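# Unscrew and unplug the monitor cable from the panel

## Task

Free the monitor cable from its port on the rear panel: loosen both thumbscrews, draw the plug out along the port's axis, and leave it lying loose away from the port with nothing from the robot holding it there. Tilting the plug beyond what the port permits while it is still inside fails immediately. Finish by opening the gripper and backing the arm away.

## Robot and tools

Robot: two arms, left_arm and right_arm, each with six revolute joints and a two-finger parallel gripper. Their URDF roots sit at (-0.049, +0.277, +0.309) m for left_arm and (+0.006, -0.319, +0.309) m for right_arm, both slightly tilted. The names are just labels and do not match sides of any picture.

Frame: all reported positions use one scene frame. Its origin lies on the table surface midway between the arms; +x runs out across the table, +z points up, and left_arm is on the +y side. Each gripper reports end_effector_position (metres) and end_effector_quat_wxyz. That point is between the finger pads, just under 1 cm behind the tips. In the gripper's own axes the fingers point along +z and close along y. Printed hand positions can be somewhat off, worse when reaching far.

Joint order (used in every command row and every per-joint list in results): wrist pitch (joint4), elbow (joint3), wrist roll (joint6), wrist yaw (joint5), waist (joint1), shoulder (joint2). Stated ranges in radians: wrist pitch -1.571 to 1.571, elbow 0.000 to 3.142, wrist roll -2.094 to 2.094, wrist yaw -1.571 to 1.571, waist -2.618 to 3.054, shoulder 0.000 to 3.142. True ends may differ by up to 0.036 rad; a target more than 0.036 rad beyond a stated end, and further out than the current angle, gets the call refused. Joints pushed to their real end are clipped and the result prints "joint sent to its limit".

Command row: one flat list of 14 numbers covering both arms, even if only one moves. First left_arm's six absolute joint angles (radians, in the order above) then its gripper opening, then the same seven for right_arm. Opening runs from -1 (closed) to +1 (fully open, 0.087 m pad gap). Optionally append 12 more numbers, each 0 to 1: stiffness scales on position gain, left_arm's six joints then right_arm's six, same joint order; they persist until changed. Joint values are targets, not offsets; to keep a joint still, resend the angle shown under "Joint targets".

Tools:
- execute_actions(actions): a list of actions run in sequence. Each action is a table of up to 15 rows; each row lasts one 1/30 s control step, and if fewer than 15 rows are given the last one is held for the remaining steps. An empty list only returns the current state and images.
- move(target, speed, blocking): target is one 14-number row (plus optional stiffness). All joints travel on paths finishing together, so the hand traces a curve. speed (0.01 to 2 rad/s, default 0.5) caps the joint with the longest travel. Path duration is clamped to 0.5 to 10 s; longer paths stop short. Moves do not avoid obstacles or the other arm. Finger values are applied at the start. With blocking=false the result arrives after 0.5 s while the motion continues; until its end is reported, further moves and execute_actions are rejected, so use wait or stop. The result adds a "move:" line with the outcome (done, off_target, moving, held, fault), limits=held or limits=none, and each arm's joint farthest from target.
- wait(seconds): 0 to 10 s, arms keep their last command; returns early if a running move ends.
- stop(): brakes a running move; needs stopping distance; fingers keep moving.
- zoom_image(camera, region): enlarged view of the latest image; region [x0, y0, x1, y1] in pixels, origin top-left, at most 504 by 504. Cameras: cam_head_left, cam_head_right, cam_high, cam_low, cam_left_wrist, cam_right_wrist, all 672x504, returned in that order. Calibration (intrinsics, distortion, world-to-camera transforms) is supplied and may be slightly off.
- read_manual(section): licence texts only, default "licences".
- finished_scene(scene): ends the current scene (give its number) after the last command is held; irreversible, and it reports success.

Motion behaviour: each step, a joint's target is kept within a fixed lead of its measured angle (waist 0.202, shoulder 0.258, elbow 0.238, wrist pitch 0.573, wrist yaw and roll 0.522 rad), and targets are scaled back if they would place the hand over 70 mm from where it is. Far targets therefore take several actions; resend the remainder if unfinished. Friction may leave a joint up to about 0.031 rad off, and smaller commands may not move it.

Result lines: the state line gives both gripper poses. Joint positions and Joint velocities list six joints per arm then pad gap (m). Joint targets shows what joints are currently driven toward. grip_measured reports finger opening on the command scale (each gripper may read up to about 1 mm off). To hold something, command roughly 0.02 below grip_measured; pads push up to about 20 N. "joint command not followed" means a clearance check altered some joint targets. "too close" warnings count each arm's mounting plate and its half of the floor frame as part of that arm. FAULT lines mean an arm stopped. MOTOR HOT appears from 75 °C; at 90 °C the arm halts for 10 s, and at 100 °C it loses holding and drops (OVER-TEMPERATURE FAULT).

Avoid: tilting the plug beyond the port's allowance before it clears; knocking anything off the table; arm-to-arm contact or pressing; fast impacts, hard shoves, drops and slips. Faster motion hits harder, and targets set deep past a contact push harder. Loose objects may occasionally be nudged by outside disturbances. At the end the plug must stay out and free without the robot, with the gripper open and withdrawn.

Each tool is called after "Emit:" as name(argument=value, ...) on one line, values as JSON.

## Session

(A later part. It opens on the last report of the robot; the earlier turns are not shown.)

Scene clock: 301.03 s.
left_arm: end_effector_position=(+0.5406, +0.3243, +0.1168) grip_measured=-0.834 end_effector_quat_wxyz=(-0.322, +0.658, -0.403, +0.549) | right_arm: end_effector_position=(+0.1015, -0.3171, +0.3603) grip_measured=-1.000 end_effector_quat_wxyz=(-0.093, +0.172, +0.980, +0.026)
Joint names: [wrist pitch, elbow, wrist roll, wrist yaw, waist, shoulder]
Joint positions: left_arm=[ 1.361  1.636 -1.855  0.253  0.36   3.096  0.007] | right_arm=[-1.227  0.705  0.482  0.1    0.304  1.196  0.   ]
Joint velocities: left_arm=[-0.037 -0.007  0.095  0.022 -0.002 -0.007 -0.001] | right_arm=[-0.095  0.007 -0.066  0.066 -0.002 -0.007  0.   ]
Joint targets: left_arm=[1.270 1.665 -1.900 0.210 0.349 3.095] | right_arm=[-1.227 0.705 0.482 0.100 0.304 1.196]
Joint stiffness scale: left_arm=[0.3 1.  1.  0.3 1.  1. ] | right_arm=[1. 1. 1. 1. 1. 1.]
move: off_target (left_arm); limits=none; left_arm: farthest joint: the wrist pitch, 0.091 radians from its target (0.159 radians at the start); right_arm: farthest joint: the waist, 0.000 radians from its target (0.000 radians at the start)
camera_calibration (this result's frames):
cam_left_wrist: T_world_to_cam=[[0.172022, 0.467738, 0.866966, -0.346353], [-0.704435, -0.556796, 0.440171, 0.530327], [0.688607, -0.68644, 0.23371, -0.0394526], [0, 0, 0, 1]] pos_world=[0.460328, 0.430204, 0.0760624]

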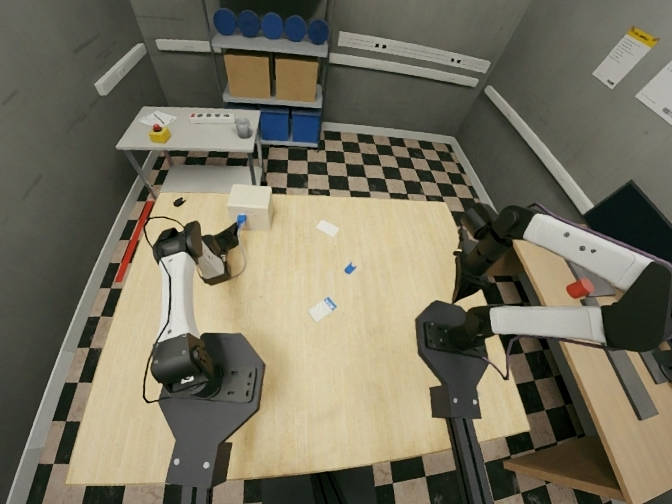

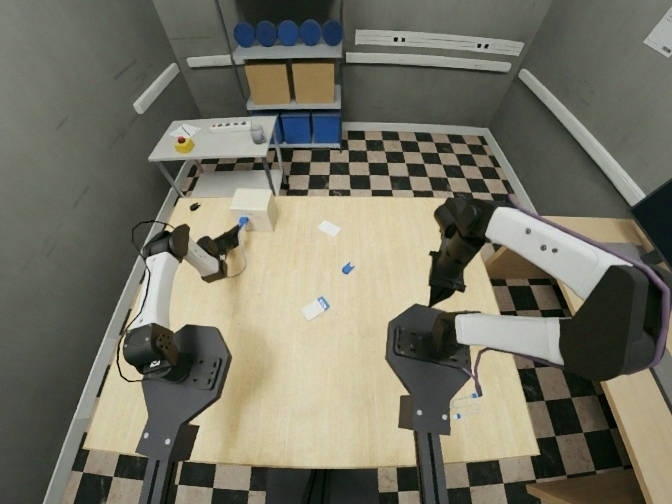

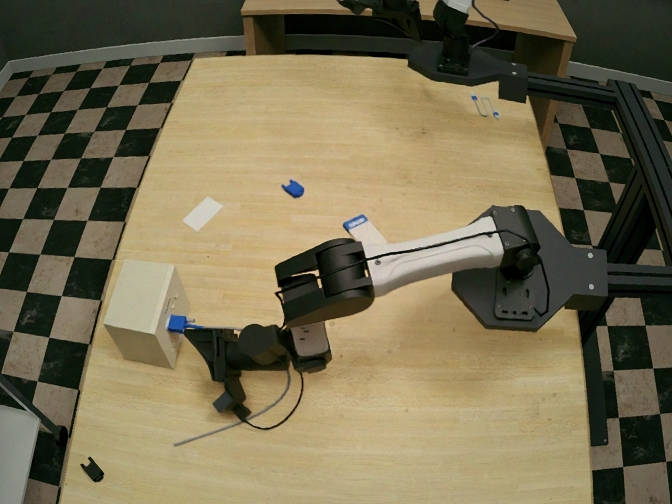

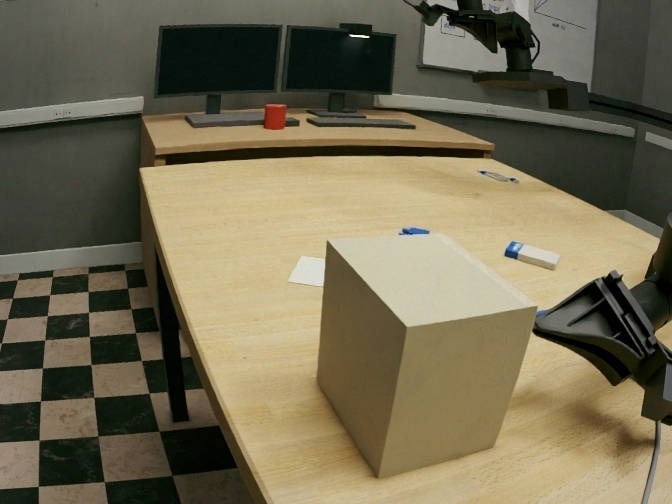

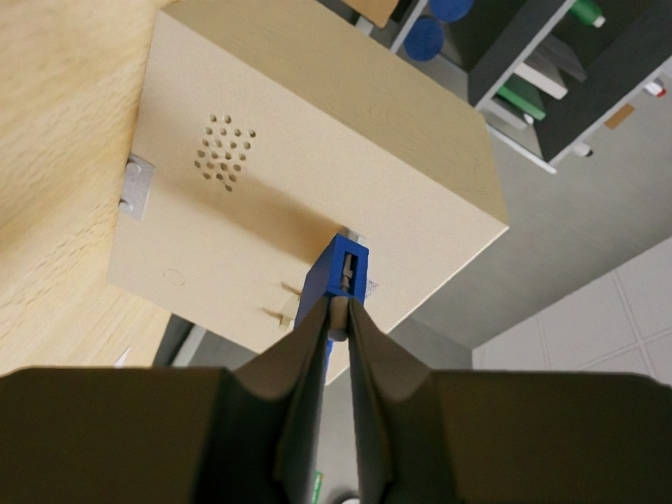

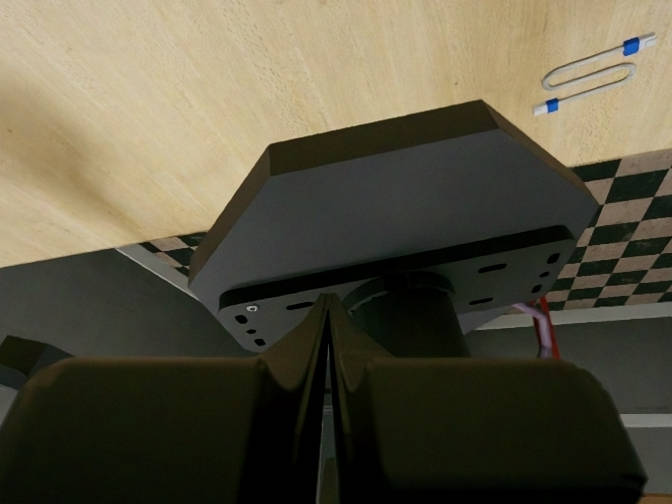

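Emit:
execute_actions(actions=[[[1.361,1.63,-1.855,0.253,0.358,3.095,-1,-1.227,0.705,0.482,0.1,0.304,1.196,-1,1,1,1,1,1,1,1,1,1,1,1,1]],[[1.361,1.62,-1.855,0.253,0.358,3.095,0.3,-1.227,0.705,0.482,0.1,0.304,1.196,-1]]])

Emit:
move(target=[1.43,1.62,-1.49,0.235,0.345,3.09,0.3,-1.227,0.705,0.482,0.1,0.304,1.196,-1], speed=0.5)

Emit:
zoom_image(camera="cam_left_wrist", region=[260, 190, 440, 370])

Scene clock: 302.50 s.
left_arm: end_effector_position=(+0.5406, +0.3285, +0.1163) grip_measured=+0.300 end_effector_quat_wxyz=(-0.329, +0.658, -0.402, +0.545) | right_arm: end_effector_position=(+0.1015, -0.3171, +0.3603) grip_measured=-1.000 end_effector_quat_wxyz=(-0.093, +0.172, +0.980, +0.026)
Joint names: [wrist pitch, elbow, wrist roll, wrist yaw, waist, shoulder]
Joint positions: left_arm=[ 1.364  1.636 -1.846  0.243  0.365  3.096  0.057] | right_arm=[-1.227  0.705  0.482  0.1    0.304  1.196  0.   ]
Joint velocities: left_arm=[ 0.007 -0.007 -0.037  0.037 -0.007 -0.002 -0.001] | right_arm=[-0.037 -0.002 -0.037  0.066 -0.002 -0.002  0.   ]
Joint targets: left_arm=[1.361 1.620 -1.855 0.253 0.358 3.095] | right_arm=[-1.227 0.705 0.482 0.100 0.304 1.196]
Joint stiffness scale: left_arm=[1. 1. 1. 1. 1. 1.] | right_arm=[1. 1. 1. 1. 1. 1.]
camera_calibration (this result's frames):
cam_left_wrist: T_world_to_cam=[[0.166383, 0.459742, 0.872327, -0.342763], [-0.697416, -0.570533, 0.433709, 0.534367], [0.697085, -0.680536, 0.225705, -0.0420778], [0, 0, 0, 1]] pos_world=[0.459038, 0.433821, 0.0767389]

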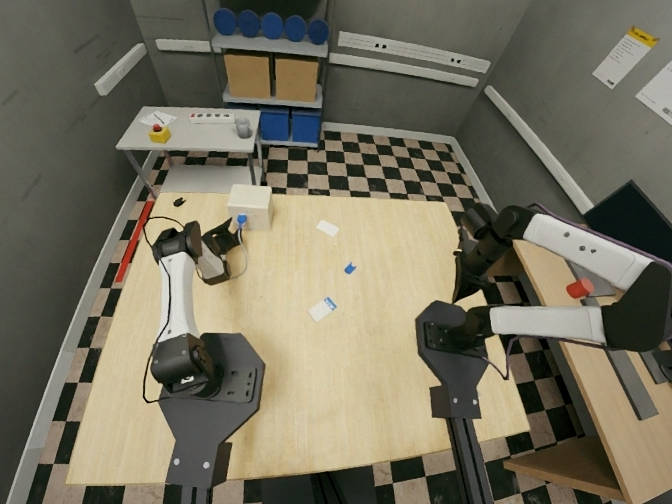

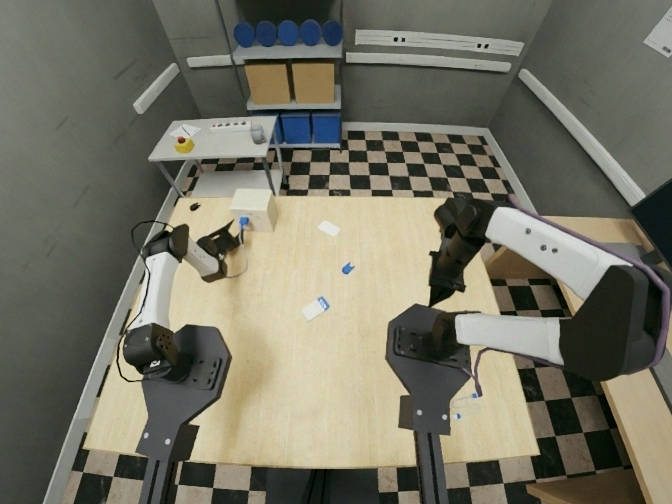

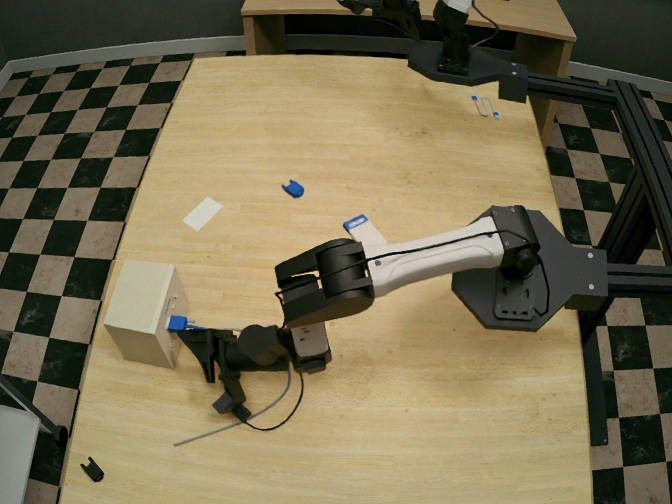

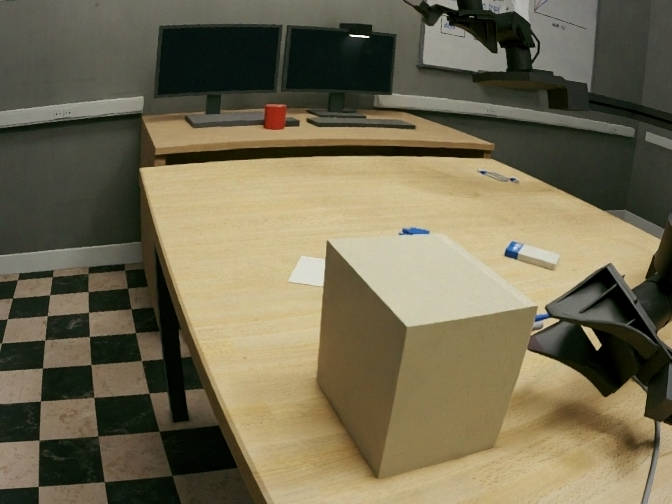

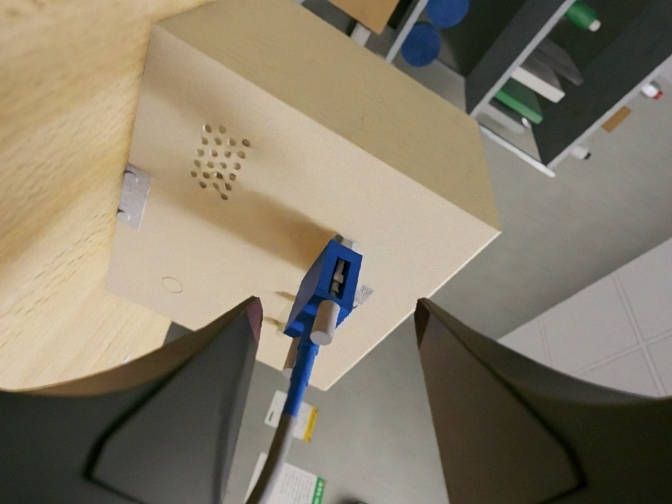

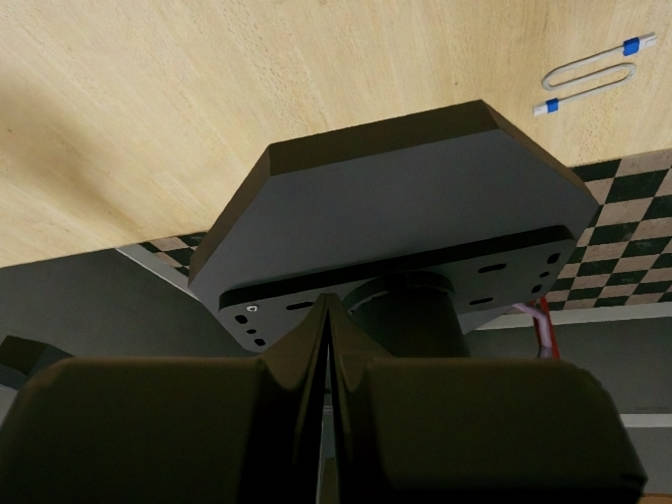

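Scene clock: 304.00 s.
left_arm: end_effector_position=(+0.5413, +0.3197, +0.1177) grip_measured=+0.300 end_effector_quat_wxyz=(+0.438, -0.560, +0.502, -0.493) | right_arm: end_effector_position=(+0.1015, -0.3171, +0.3603) grip_measured=-1.000 end_effector_quat_wxyz=(-0.093, +0.172, +0.980, +0.026)
Joint names: [wrist pitch, elbow, wrist roll, wrist yaw, waist, shoulder]
Joint positions: left_arm=[ 1.425  1.636 -1.495  0.243  0.352  3.096  0.057] | right_arm=[-1.227  0.705  0.482  0.1    0.304  1.196  0.   ]
Joint velocities: left_arm=[-0.022  0.012 -0.007 -0.037 -0.012  0.002  0.   ] | right_arm=[-0.022 -0.007 -0.139  0.007 -0.007  0.002  0.   ]
Joint targets: left_arm=[1.430 1.620 -1.490 0.235 0.345 3.090] | right_arm=[-1.227 0.705 0.482 0.100 0.304 1.196]
Joint stiffness scale: left_arm=[1. 1. 1. 1. 1. 1.] | right_arm=[1. 1. 1. 1. 1. 1.]
move: done; limits=none; left_arm: farthest joint: the elbow, 0.016 radians from its target (0.016 radians at the start); right_arm: farthest joint: the waist, 0.000 radians from its target (0.000 radians at the start)
camera_calibration (this result's frames):
cam_left_wrist: T_world_to_cam=[[0.12574, 0.111348, 0.985795, -0.220054], [-0.752314, -0.637046, 0.167915, 0.611535], [0.646694, -0.762741, 0.00366672, 0.0307814], [0, 0, 0, 1]] pos_world=[0.46783, 0.437557, 0.114129]

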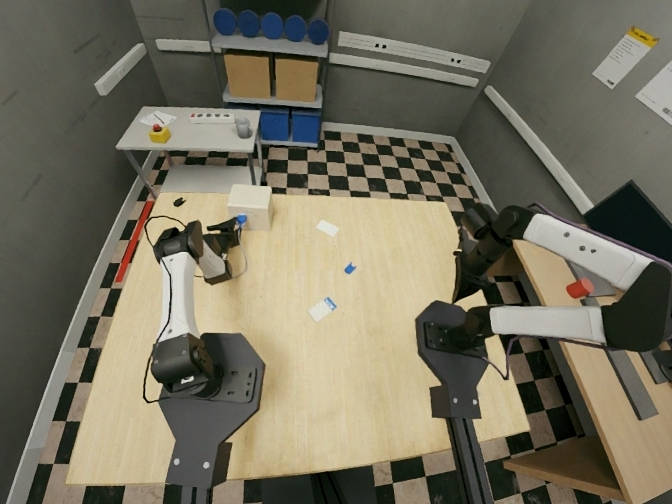

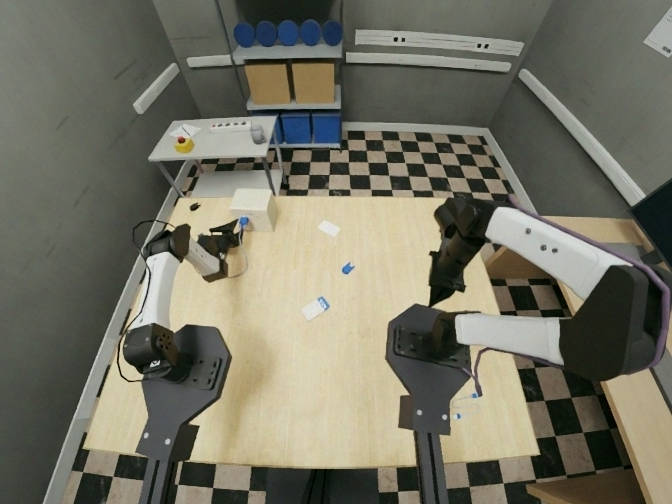

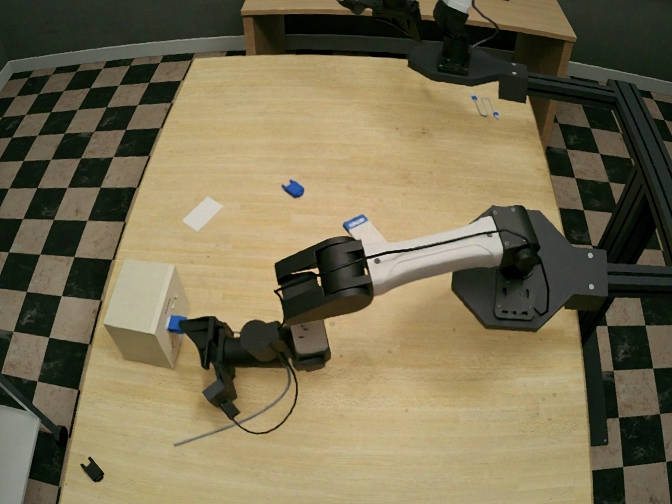

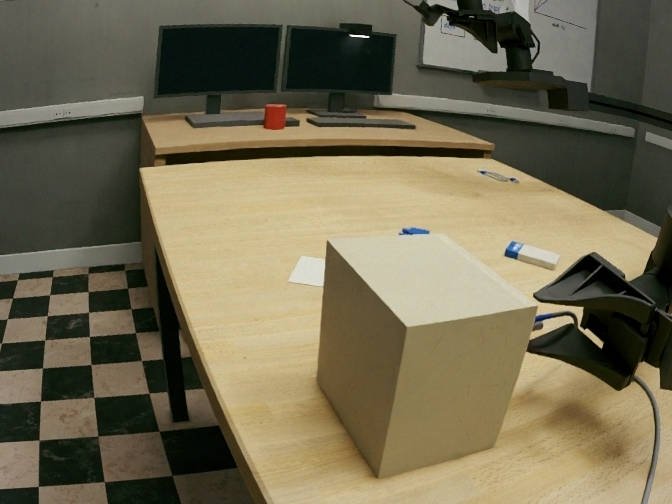

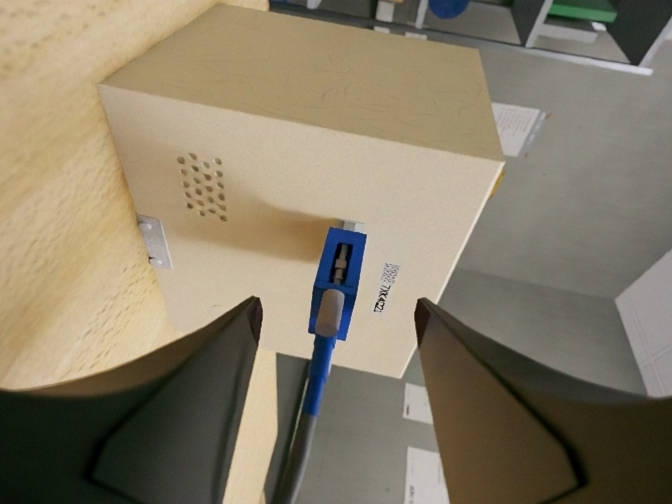

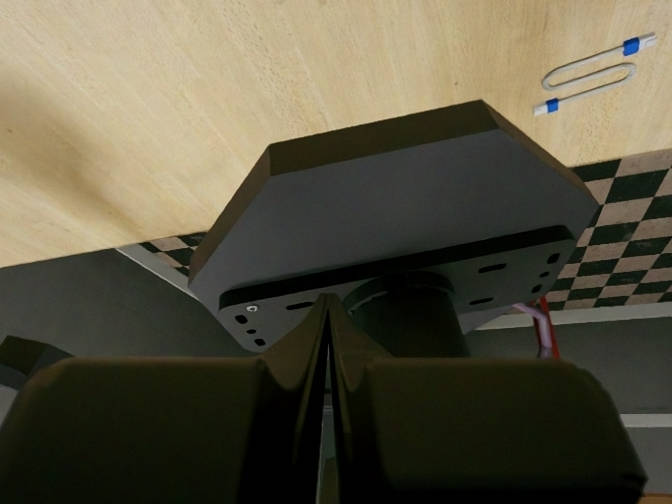

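Region (260, 190, 440, 370) of cam_left_wrist's 672x504 image, scaled by 2.800, with more detail than that image has.

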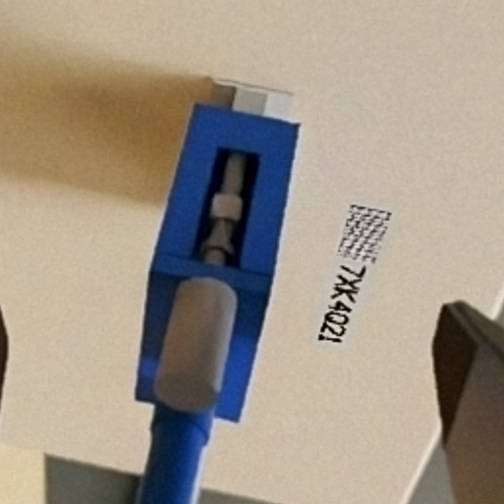

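Emit:
move(target=[1.54,1.62,-0.7,0.315,0.345,3.09,0.6,-1.227,0.705,0.482,0.1,0.304,1.196,-1], speed=0.7)

Emit:
zoom_image(camera="cam_left_wrist", region=[246, 190, 426, 370])

Scene clock: 306.47 s.
left_arm: end_effector_position=(+0.5409, +0.3235, +0.1143) grip_measured=+0.600 end_effector_quat_wxyz=(+0.629, -0.284, +0.654, -0.310) | right_arm: end_effector_position=(+0.1015, -0.3171, +0.3603) grip_measured=-1.000 end_effector_quat_wxyz=(-0.093, +0.172, +0.980, +0.026)
Joint names: [wrist pitch, elbow, wrist roll, wrist yaw, waist, shoulder]
Joint positions: left_arm=[ 1.535  1.636 -0.706  0.304  0.352  3.096  0.07 ] | right_arm=[-1.227  0.705  0.482  0.1    0.304  1.196  0.   ]
Joint velocities: left_arm=[ 0.007 -0.022 -0.022 -0.022 -0.012 -0.002 -0.   ] | right_arm=[ 0.007 -0.002  0.051  0.037 -0.007 -0.017  0.   ]
Joint targets: left_arm=[1.540 1.620 -0.700 0.315 0.345 3.090] | right_arm=[-1.227 0.705 0.482 0.100 0.304 1.196]
Joint stiffness scale: left_arm=[1. 1. 1. 1. 1. 1.] | right_arm=[1. 1. 1. 1. 1. 1.]
move: done; limits=none; left_arm: farthest joint: the elbow, 0.016 radians from its target (0.016 radians at the start); right_arm: farthest joint: the waist, 0.000 radians from its target (0.000 radians at the start)
camera_calibration (this result's frames):
cam_left_wrist: T_world_to_cam=[[-0.0230112, -0.646749, 0.762356, 0.134188], [-0.793137, -0.452412, -0.407747, 0.642351], [0.608609, -0.614035, -0.50255, 0.0642715], [0, 0, 0, 1]] pos_world=[0.473444, 0.416858, 0.191917]

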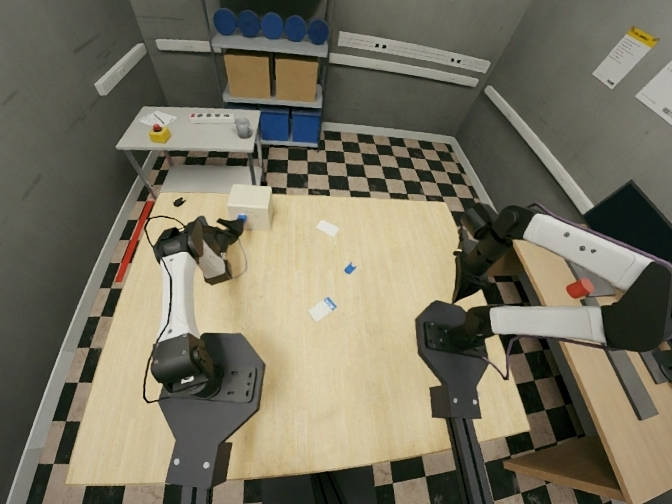

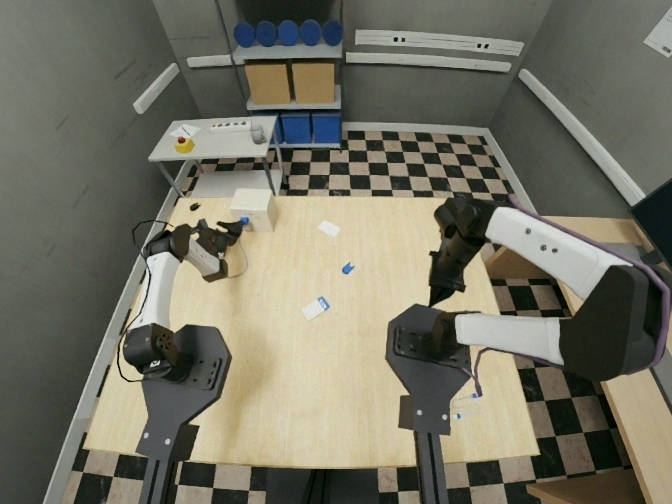

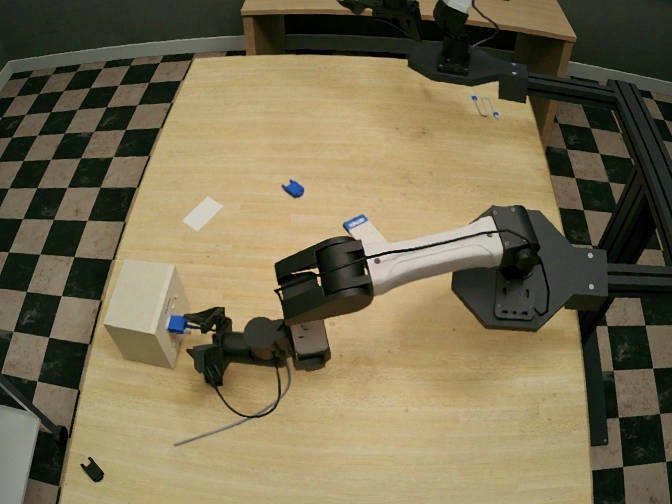

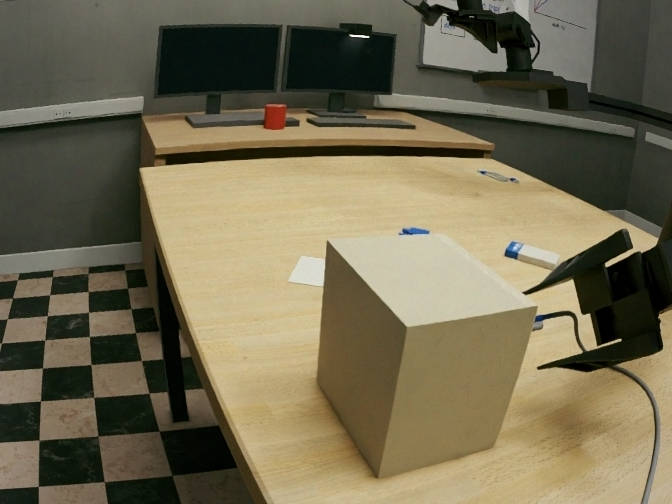

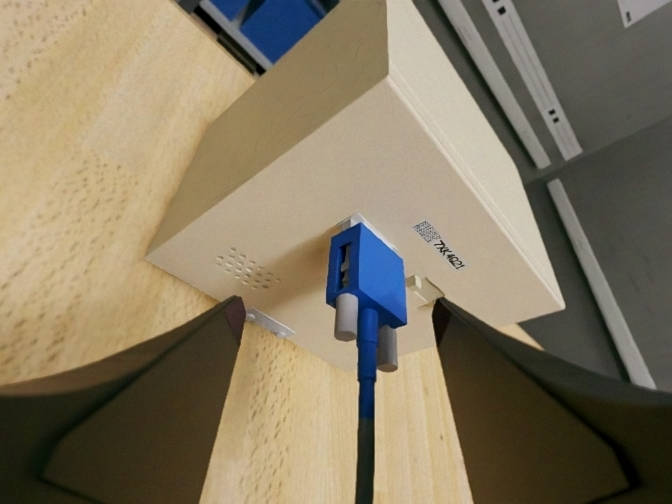

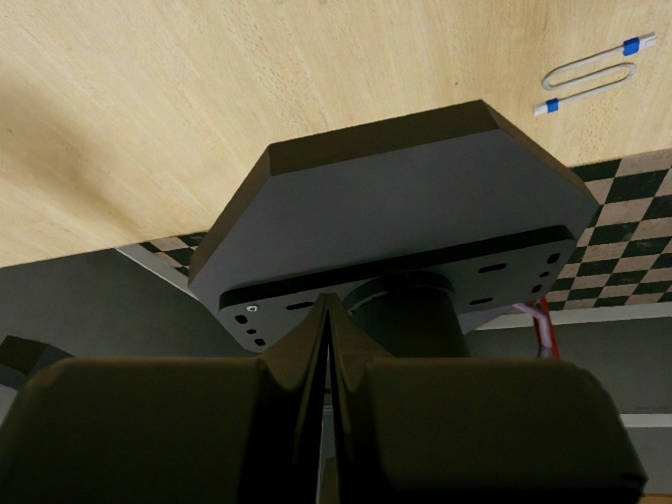

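Region (246, 190, 426, 370) of cam_left_wrist's 672x504 image, scaled by 2.800, with more detail than that image has.

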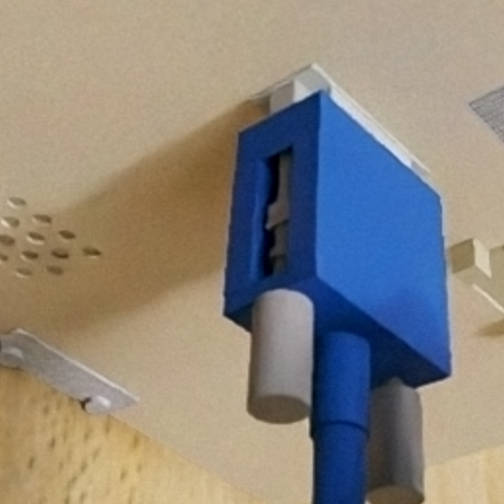

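Emit:
execute_actions(actions=[[[1.549,1.62,-0.7,0.323,0.345,3.09,0.6,-1.227,0.705,0.482,0.1,0.304,1.196,-1]],[[1.549,1.62,-0.7,0.323,0.345,3.09,-1,-1.227,0.705,0.482,0.1,0.304,1.196,-1]],[[1.53,1.62,-0.71,0.305,0.345,3.09,-1,-1.227,0.705,0.482,0.1,0.304,1.196,-1]]])

Emit:
move(target=[1.463,1.62,-1.105,0.239,0.345,3.09,-1,-1.227,0.705,0.482,0.1,0.304,1.196,-1], speed=0.25)

Emit:
move(target=[1.389,1.62,-1.505,0.214,0.345,3.09,-1,-1.227,0.705,0.482,0.1,0.304,1.196,-1], speed=0.25)

Scene clock: 308.70 s.
left_arm: end_effector_position=(+0.5410, +0.3224, +0.1172) grip_measured=-0.841 end_effector_quat_wxyz=(+0.633, -0.279, +0.651, -0.313) | right_arm: end_effector_position=(+0.1015, -0.3171, +0.3603) grip_measured=-1.000 end_effector_quat_wxyz=(-0.093, +0.172, +0.980, +0.026)
Joint names: [wrist pitch, elbow, wrist roll, wrist yaw, waist, shoulder]
Joint positions: left_arm=[ 1.547  1.636 -0.704  0.314  0.352  3.096  0.007] | right_arm=[-1.227  0.705  0.482  0.1    0.304  1.196  0.   ]
Joint velocities: left_arm=[-0.037  0.007 -0.037  0.051  0.012 -0.032  0.001] | right_arm=[-0.051 -0.007 -0.022  0.007  0.007 -0.017  0.   ]
Joint targets: left_arm=[1.530 1.620 -0.710 0.305 0.345 3.090] | right_arm=[-1.227 0.705 0.482 0.100 0.304 1.196]
Joint stiffness scale: left_arm=[1. 1. 1. 1. 1. 1.] | right_arm=[1. 1. 1. 1. 1. 1.]
camera_calibration (this result's frames):
cam_left_wrist: T_world_to_cam=[[-0.0380547, -0.649558, 0.759359, 0.140605], [-0.791391, -0.444385, -0.419788, 0.640963], [0.610124, -0.616925, -0.497144, 0.0644922], [0, 0, 0, 1]] pos_world=[0.473255, 0.415952, 0.194361]

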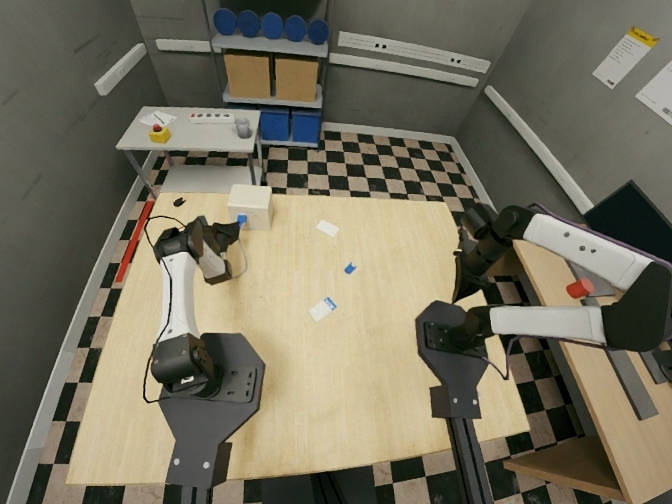

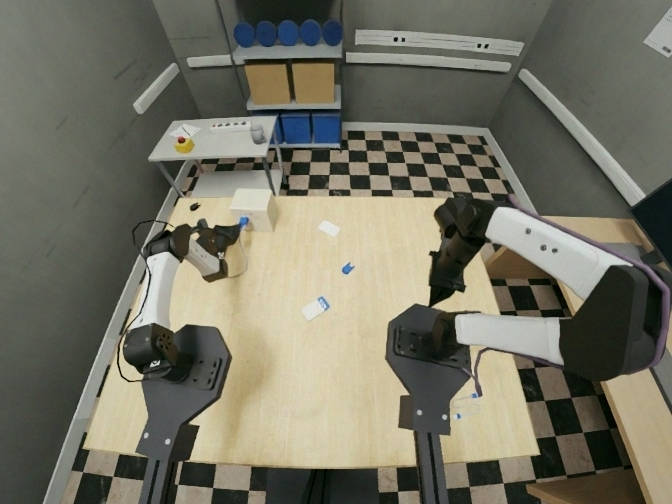

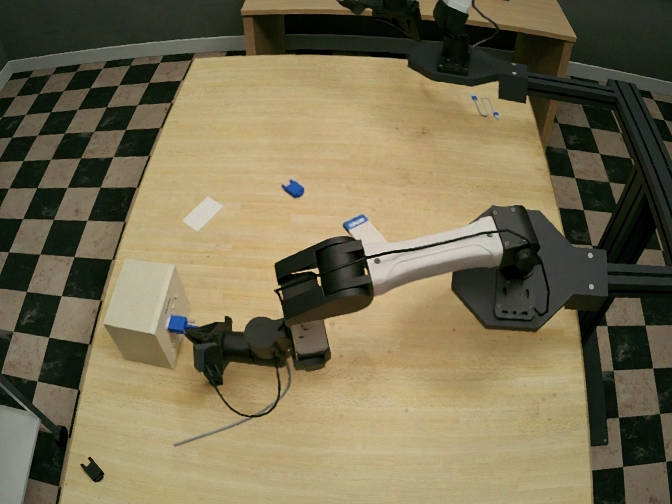

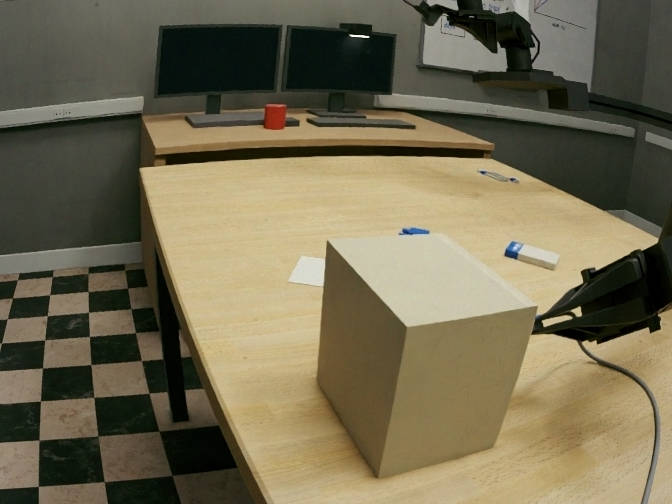

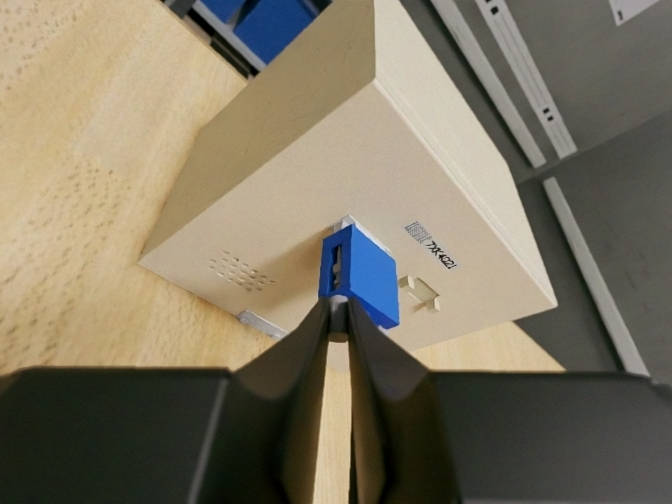

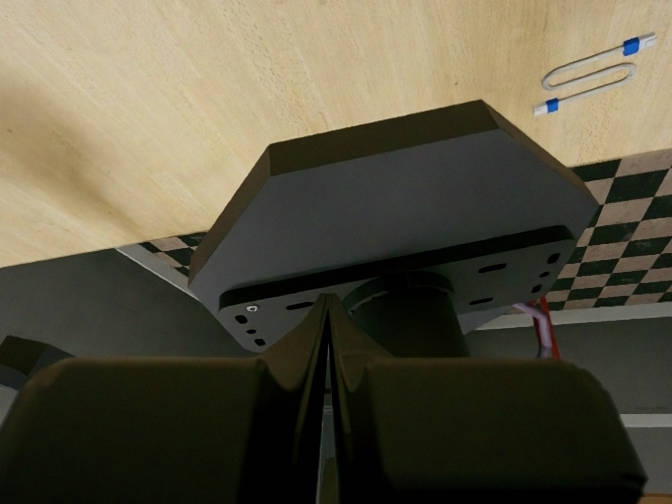

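Scene clock: 310.93 s.
left_arm: end_effector_position=(+0.5413, +0.3226, +0.1174) grip_measured=-0.841 end_effector_quat_wxyz=(+0.552, -0.430, +0.589, -0.405) | right_arm: end_effector_position=(+0.1015, -0.3171, +0.3603) grip_measured=-1.000 end_effector_quat_wxyz=(-0.093, +0.172, +0.980, +0.026)
Joint names: [wrist pitch, elbow, wrist roll, wrist yaw, waist, shoulder]
Joint positions: left_arm=[ 1.496  1.635 -1.092  0.254  0.352  3.096  0.007] | right_arm=[-1.227  0.705  0.482  0.1    0.304  1.196  0.   ]
Joint velocities: left_arm=[-0.007 -0.007  0.022 -0.051 -0.002 -0.012 -0.   ] | right_arm=[ 0.051 -0.017 -0.081 -0.037 -0.017 -0.002  0.   ]
Joint targets: left_arm=[1.463 1.620 -1.105 0.239 0.345 3.090] | right_arm=[-1.227 0.705 0.482 0.100 0.304 1.196]
Joint stiffness scale: left_arm=[1. 1. 1. 1. 1. 1.] | right_arm=[1. 1. 1. 1. 1. 1.]
move: off_target (left_arm); limits=none; left_arm: farthest joint: the wrist pitch, 0.033 radians from its target (0.084 radians at the start); right_arm: farthest joint: the waist, 0.000 radians from its target (0.000 radians at the start)
camera_calibration (this result's frames):
cam_left_wrist: T_world_to_cam=[[0.0539132, -0.303282, 0.951374, -0.0434084], [-0.777435, -0.610664, -0.150613, 0.655867], [0.626649, -0.731511, -0.268705, 0.0657162], [0, 0, 0, 1]] pos_world=[0.471053, 0.435422, 0.157738]

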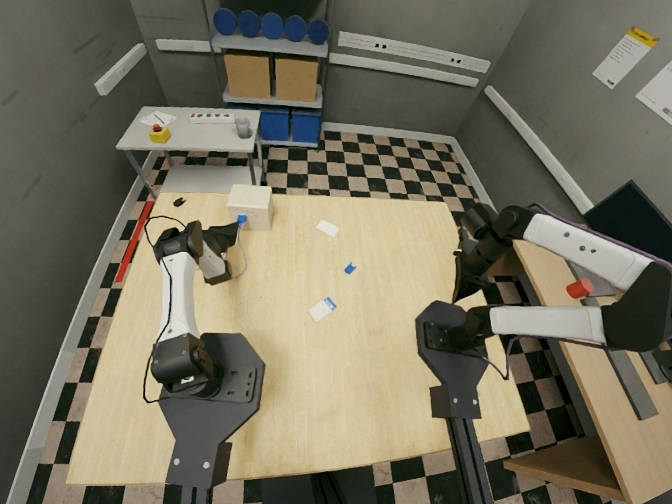

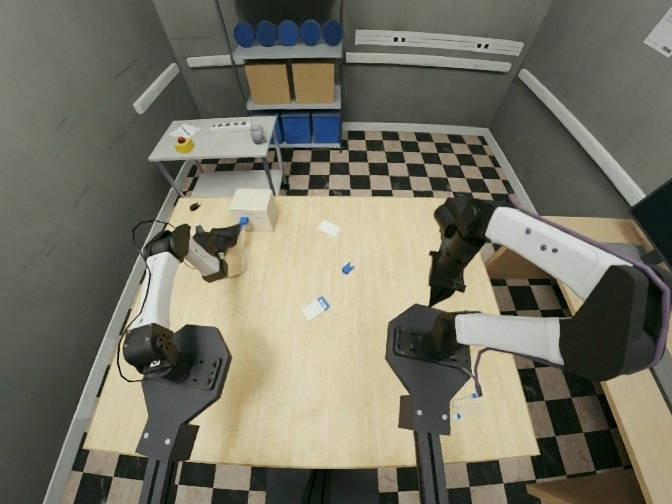

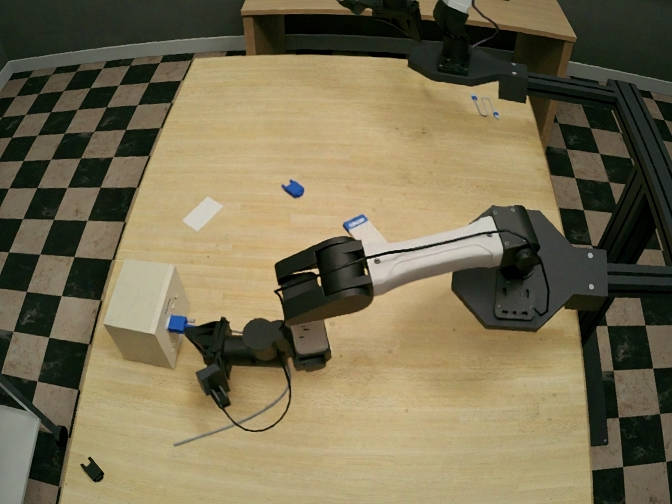

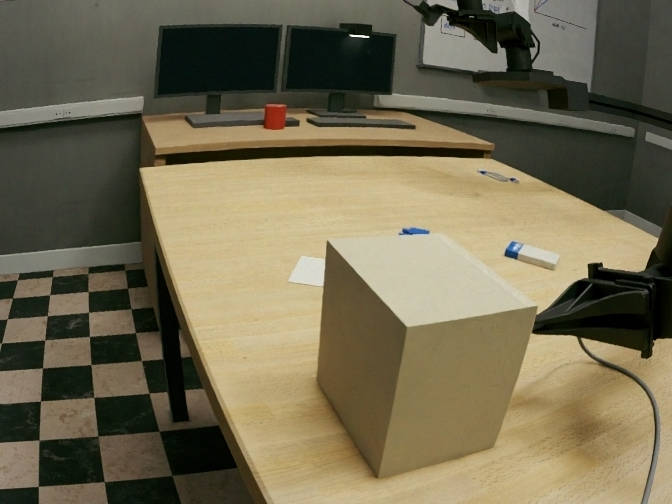

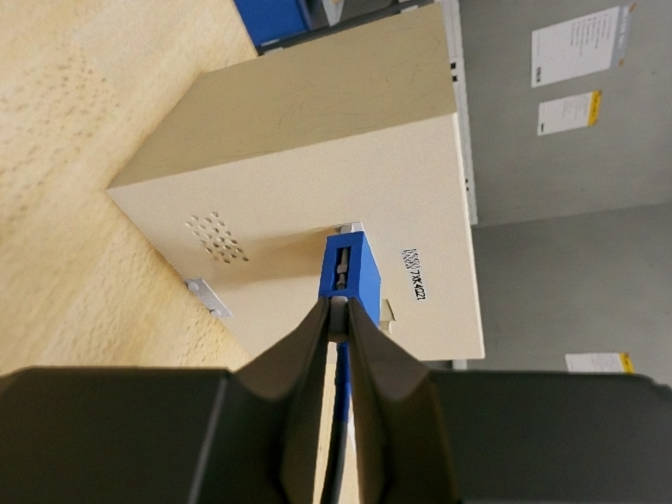

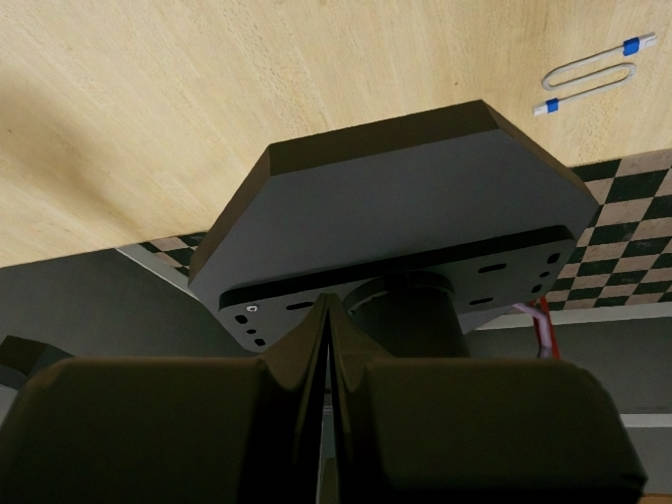

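Scene clock: 313.27 s.
left_arm: end_effector_position=(+0.5411, +0.3230, +0.1166) grip_measured=-0.838 end_effector_quat_wxyz=(+0.442, -0.564, +0.499, -0.487) | right_arm: end_effector_position=(+0.1015, -0.3171, +0.3603) grip_measured=-1.000 end_effector_quat_wxyz=(-0.093, +0.172, +0.980, +0.026)
Joint names: [wrist pitch, elbow, wrist roll, wrist yaw, waist, shoulder]
Joint positions: left_arm=[ 1.428  1.633 -1.493  0.226  0.354  3.096  0.007] | right_arm=[-1.227  0.705  0.482  0.1    0.304  1.196  0.   ]
Joint velocities: left_arm=[ 0.051 -0.002 -0.007 -0.066 -0.017 -0.002 -0.001] | right_arm=[ 0.007  0.007 -0.066 -0.007  0.022 -0.007  0.   ]
Joint targets: left_arm=[1.389 1.620 -1.505 0.214 0.345 3.090] | right_arm=[-1.227 0.705 0.482 0.100 0.304 1.196]
Joint stiffness scale: left_arm=[1. 1. 1. 1. 1. 1.] | right_arm=[1. 1. 1. 1. 1. 1.]
move: off_target (left_arm); limits=none; left_arm: farthest joint: the wrist pitch, 0.039 radians from its target (0.107 radians at the start); right_arm: farthest joint: the waist, 0.000 radians from its target (0.000 radians at the start)
camera_calibration (this result's frames):
cam_left_wrist: T_world_to_cam=[[0.127503, 0.10988, 0.985733, -0.219822], [-0.740613, -0.650511, 0.16831, 0.611642], [0.659724, -0.751506, -0.00156373, 0.0234035], [0, 0, 0, 1]] pos_world=[0.465578, 0.439622, 0.113777]

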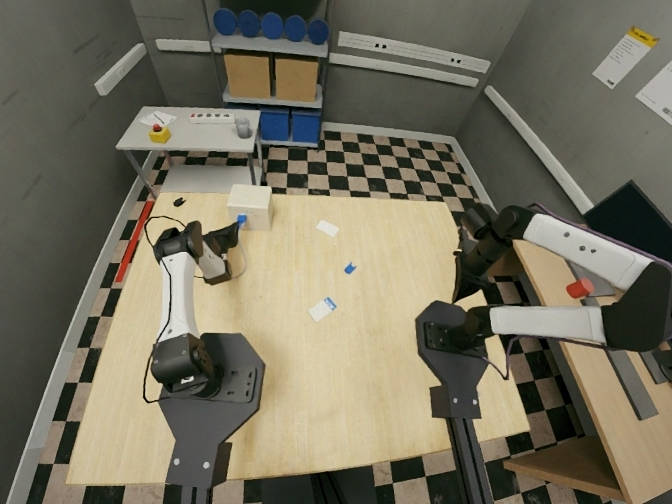

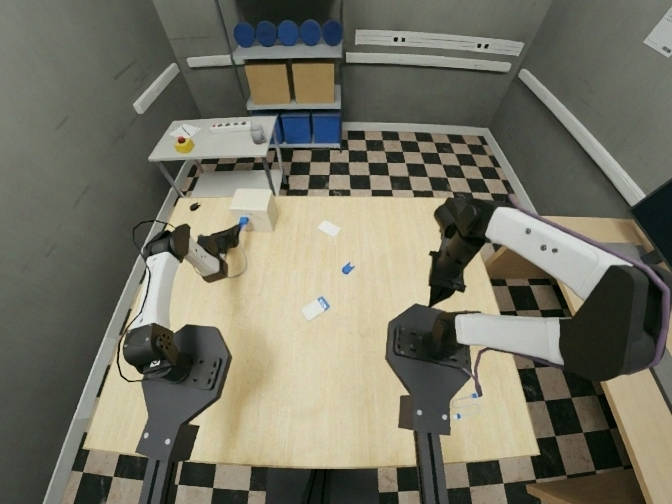

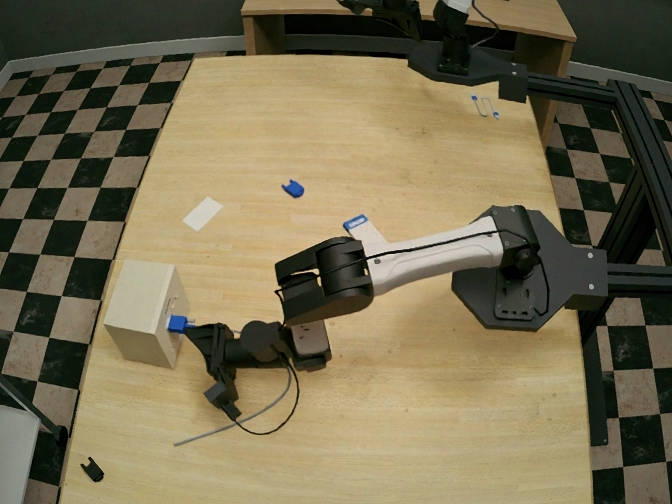

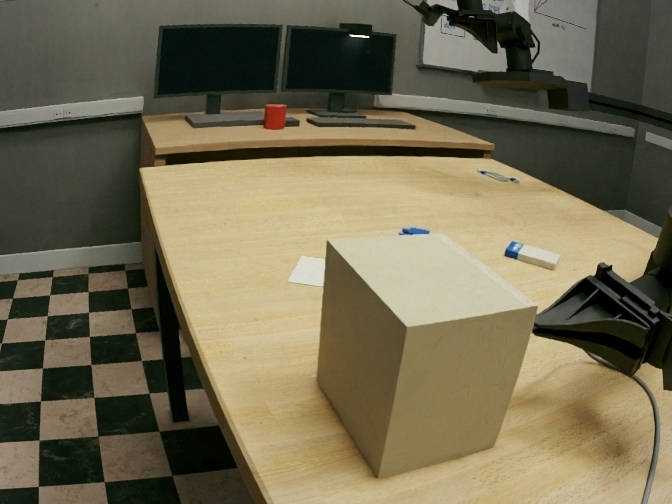

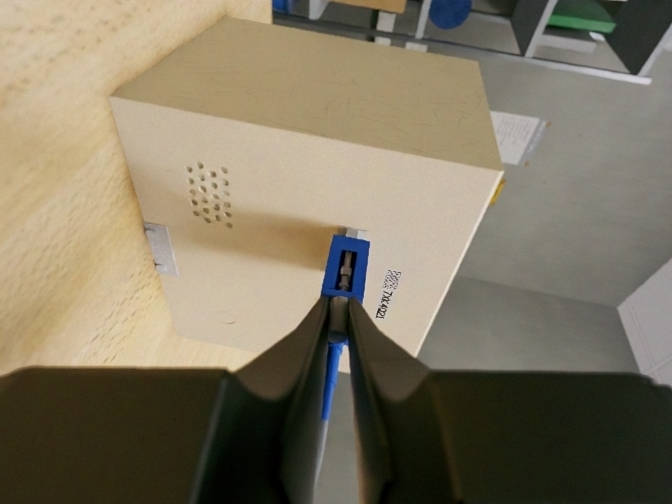

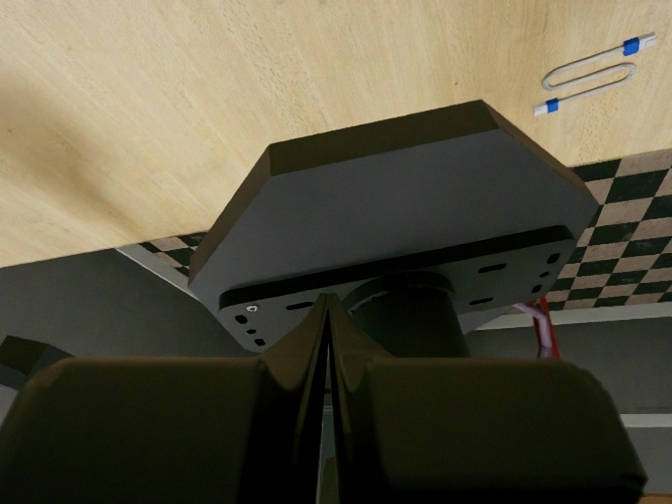

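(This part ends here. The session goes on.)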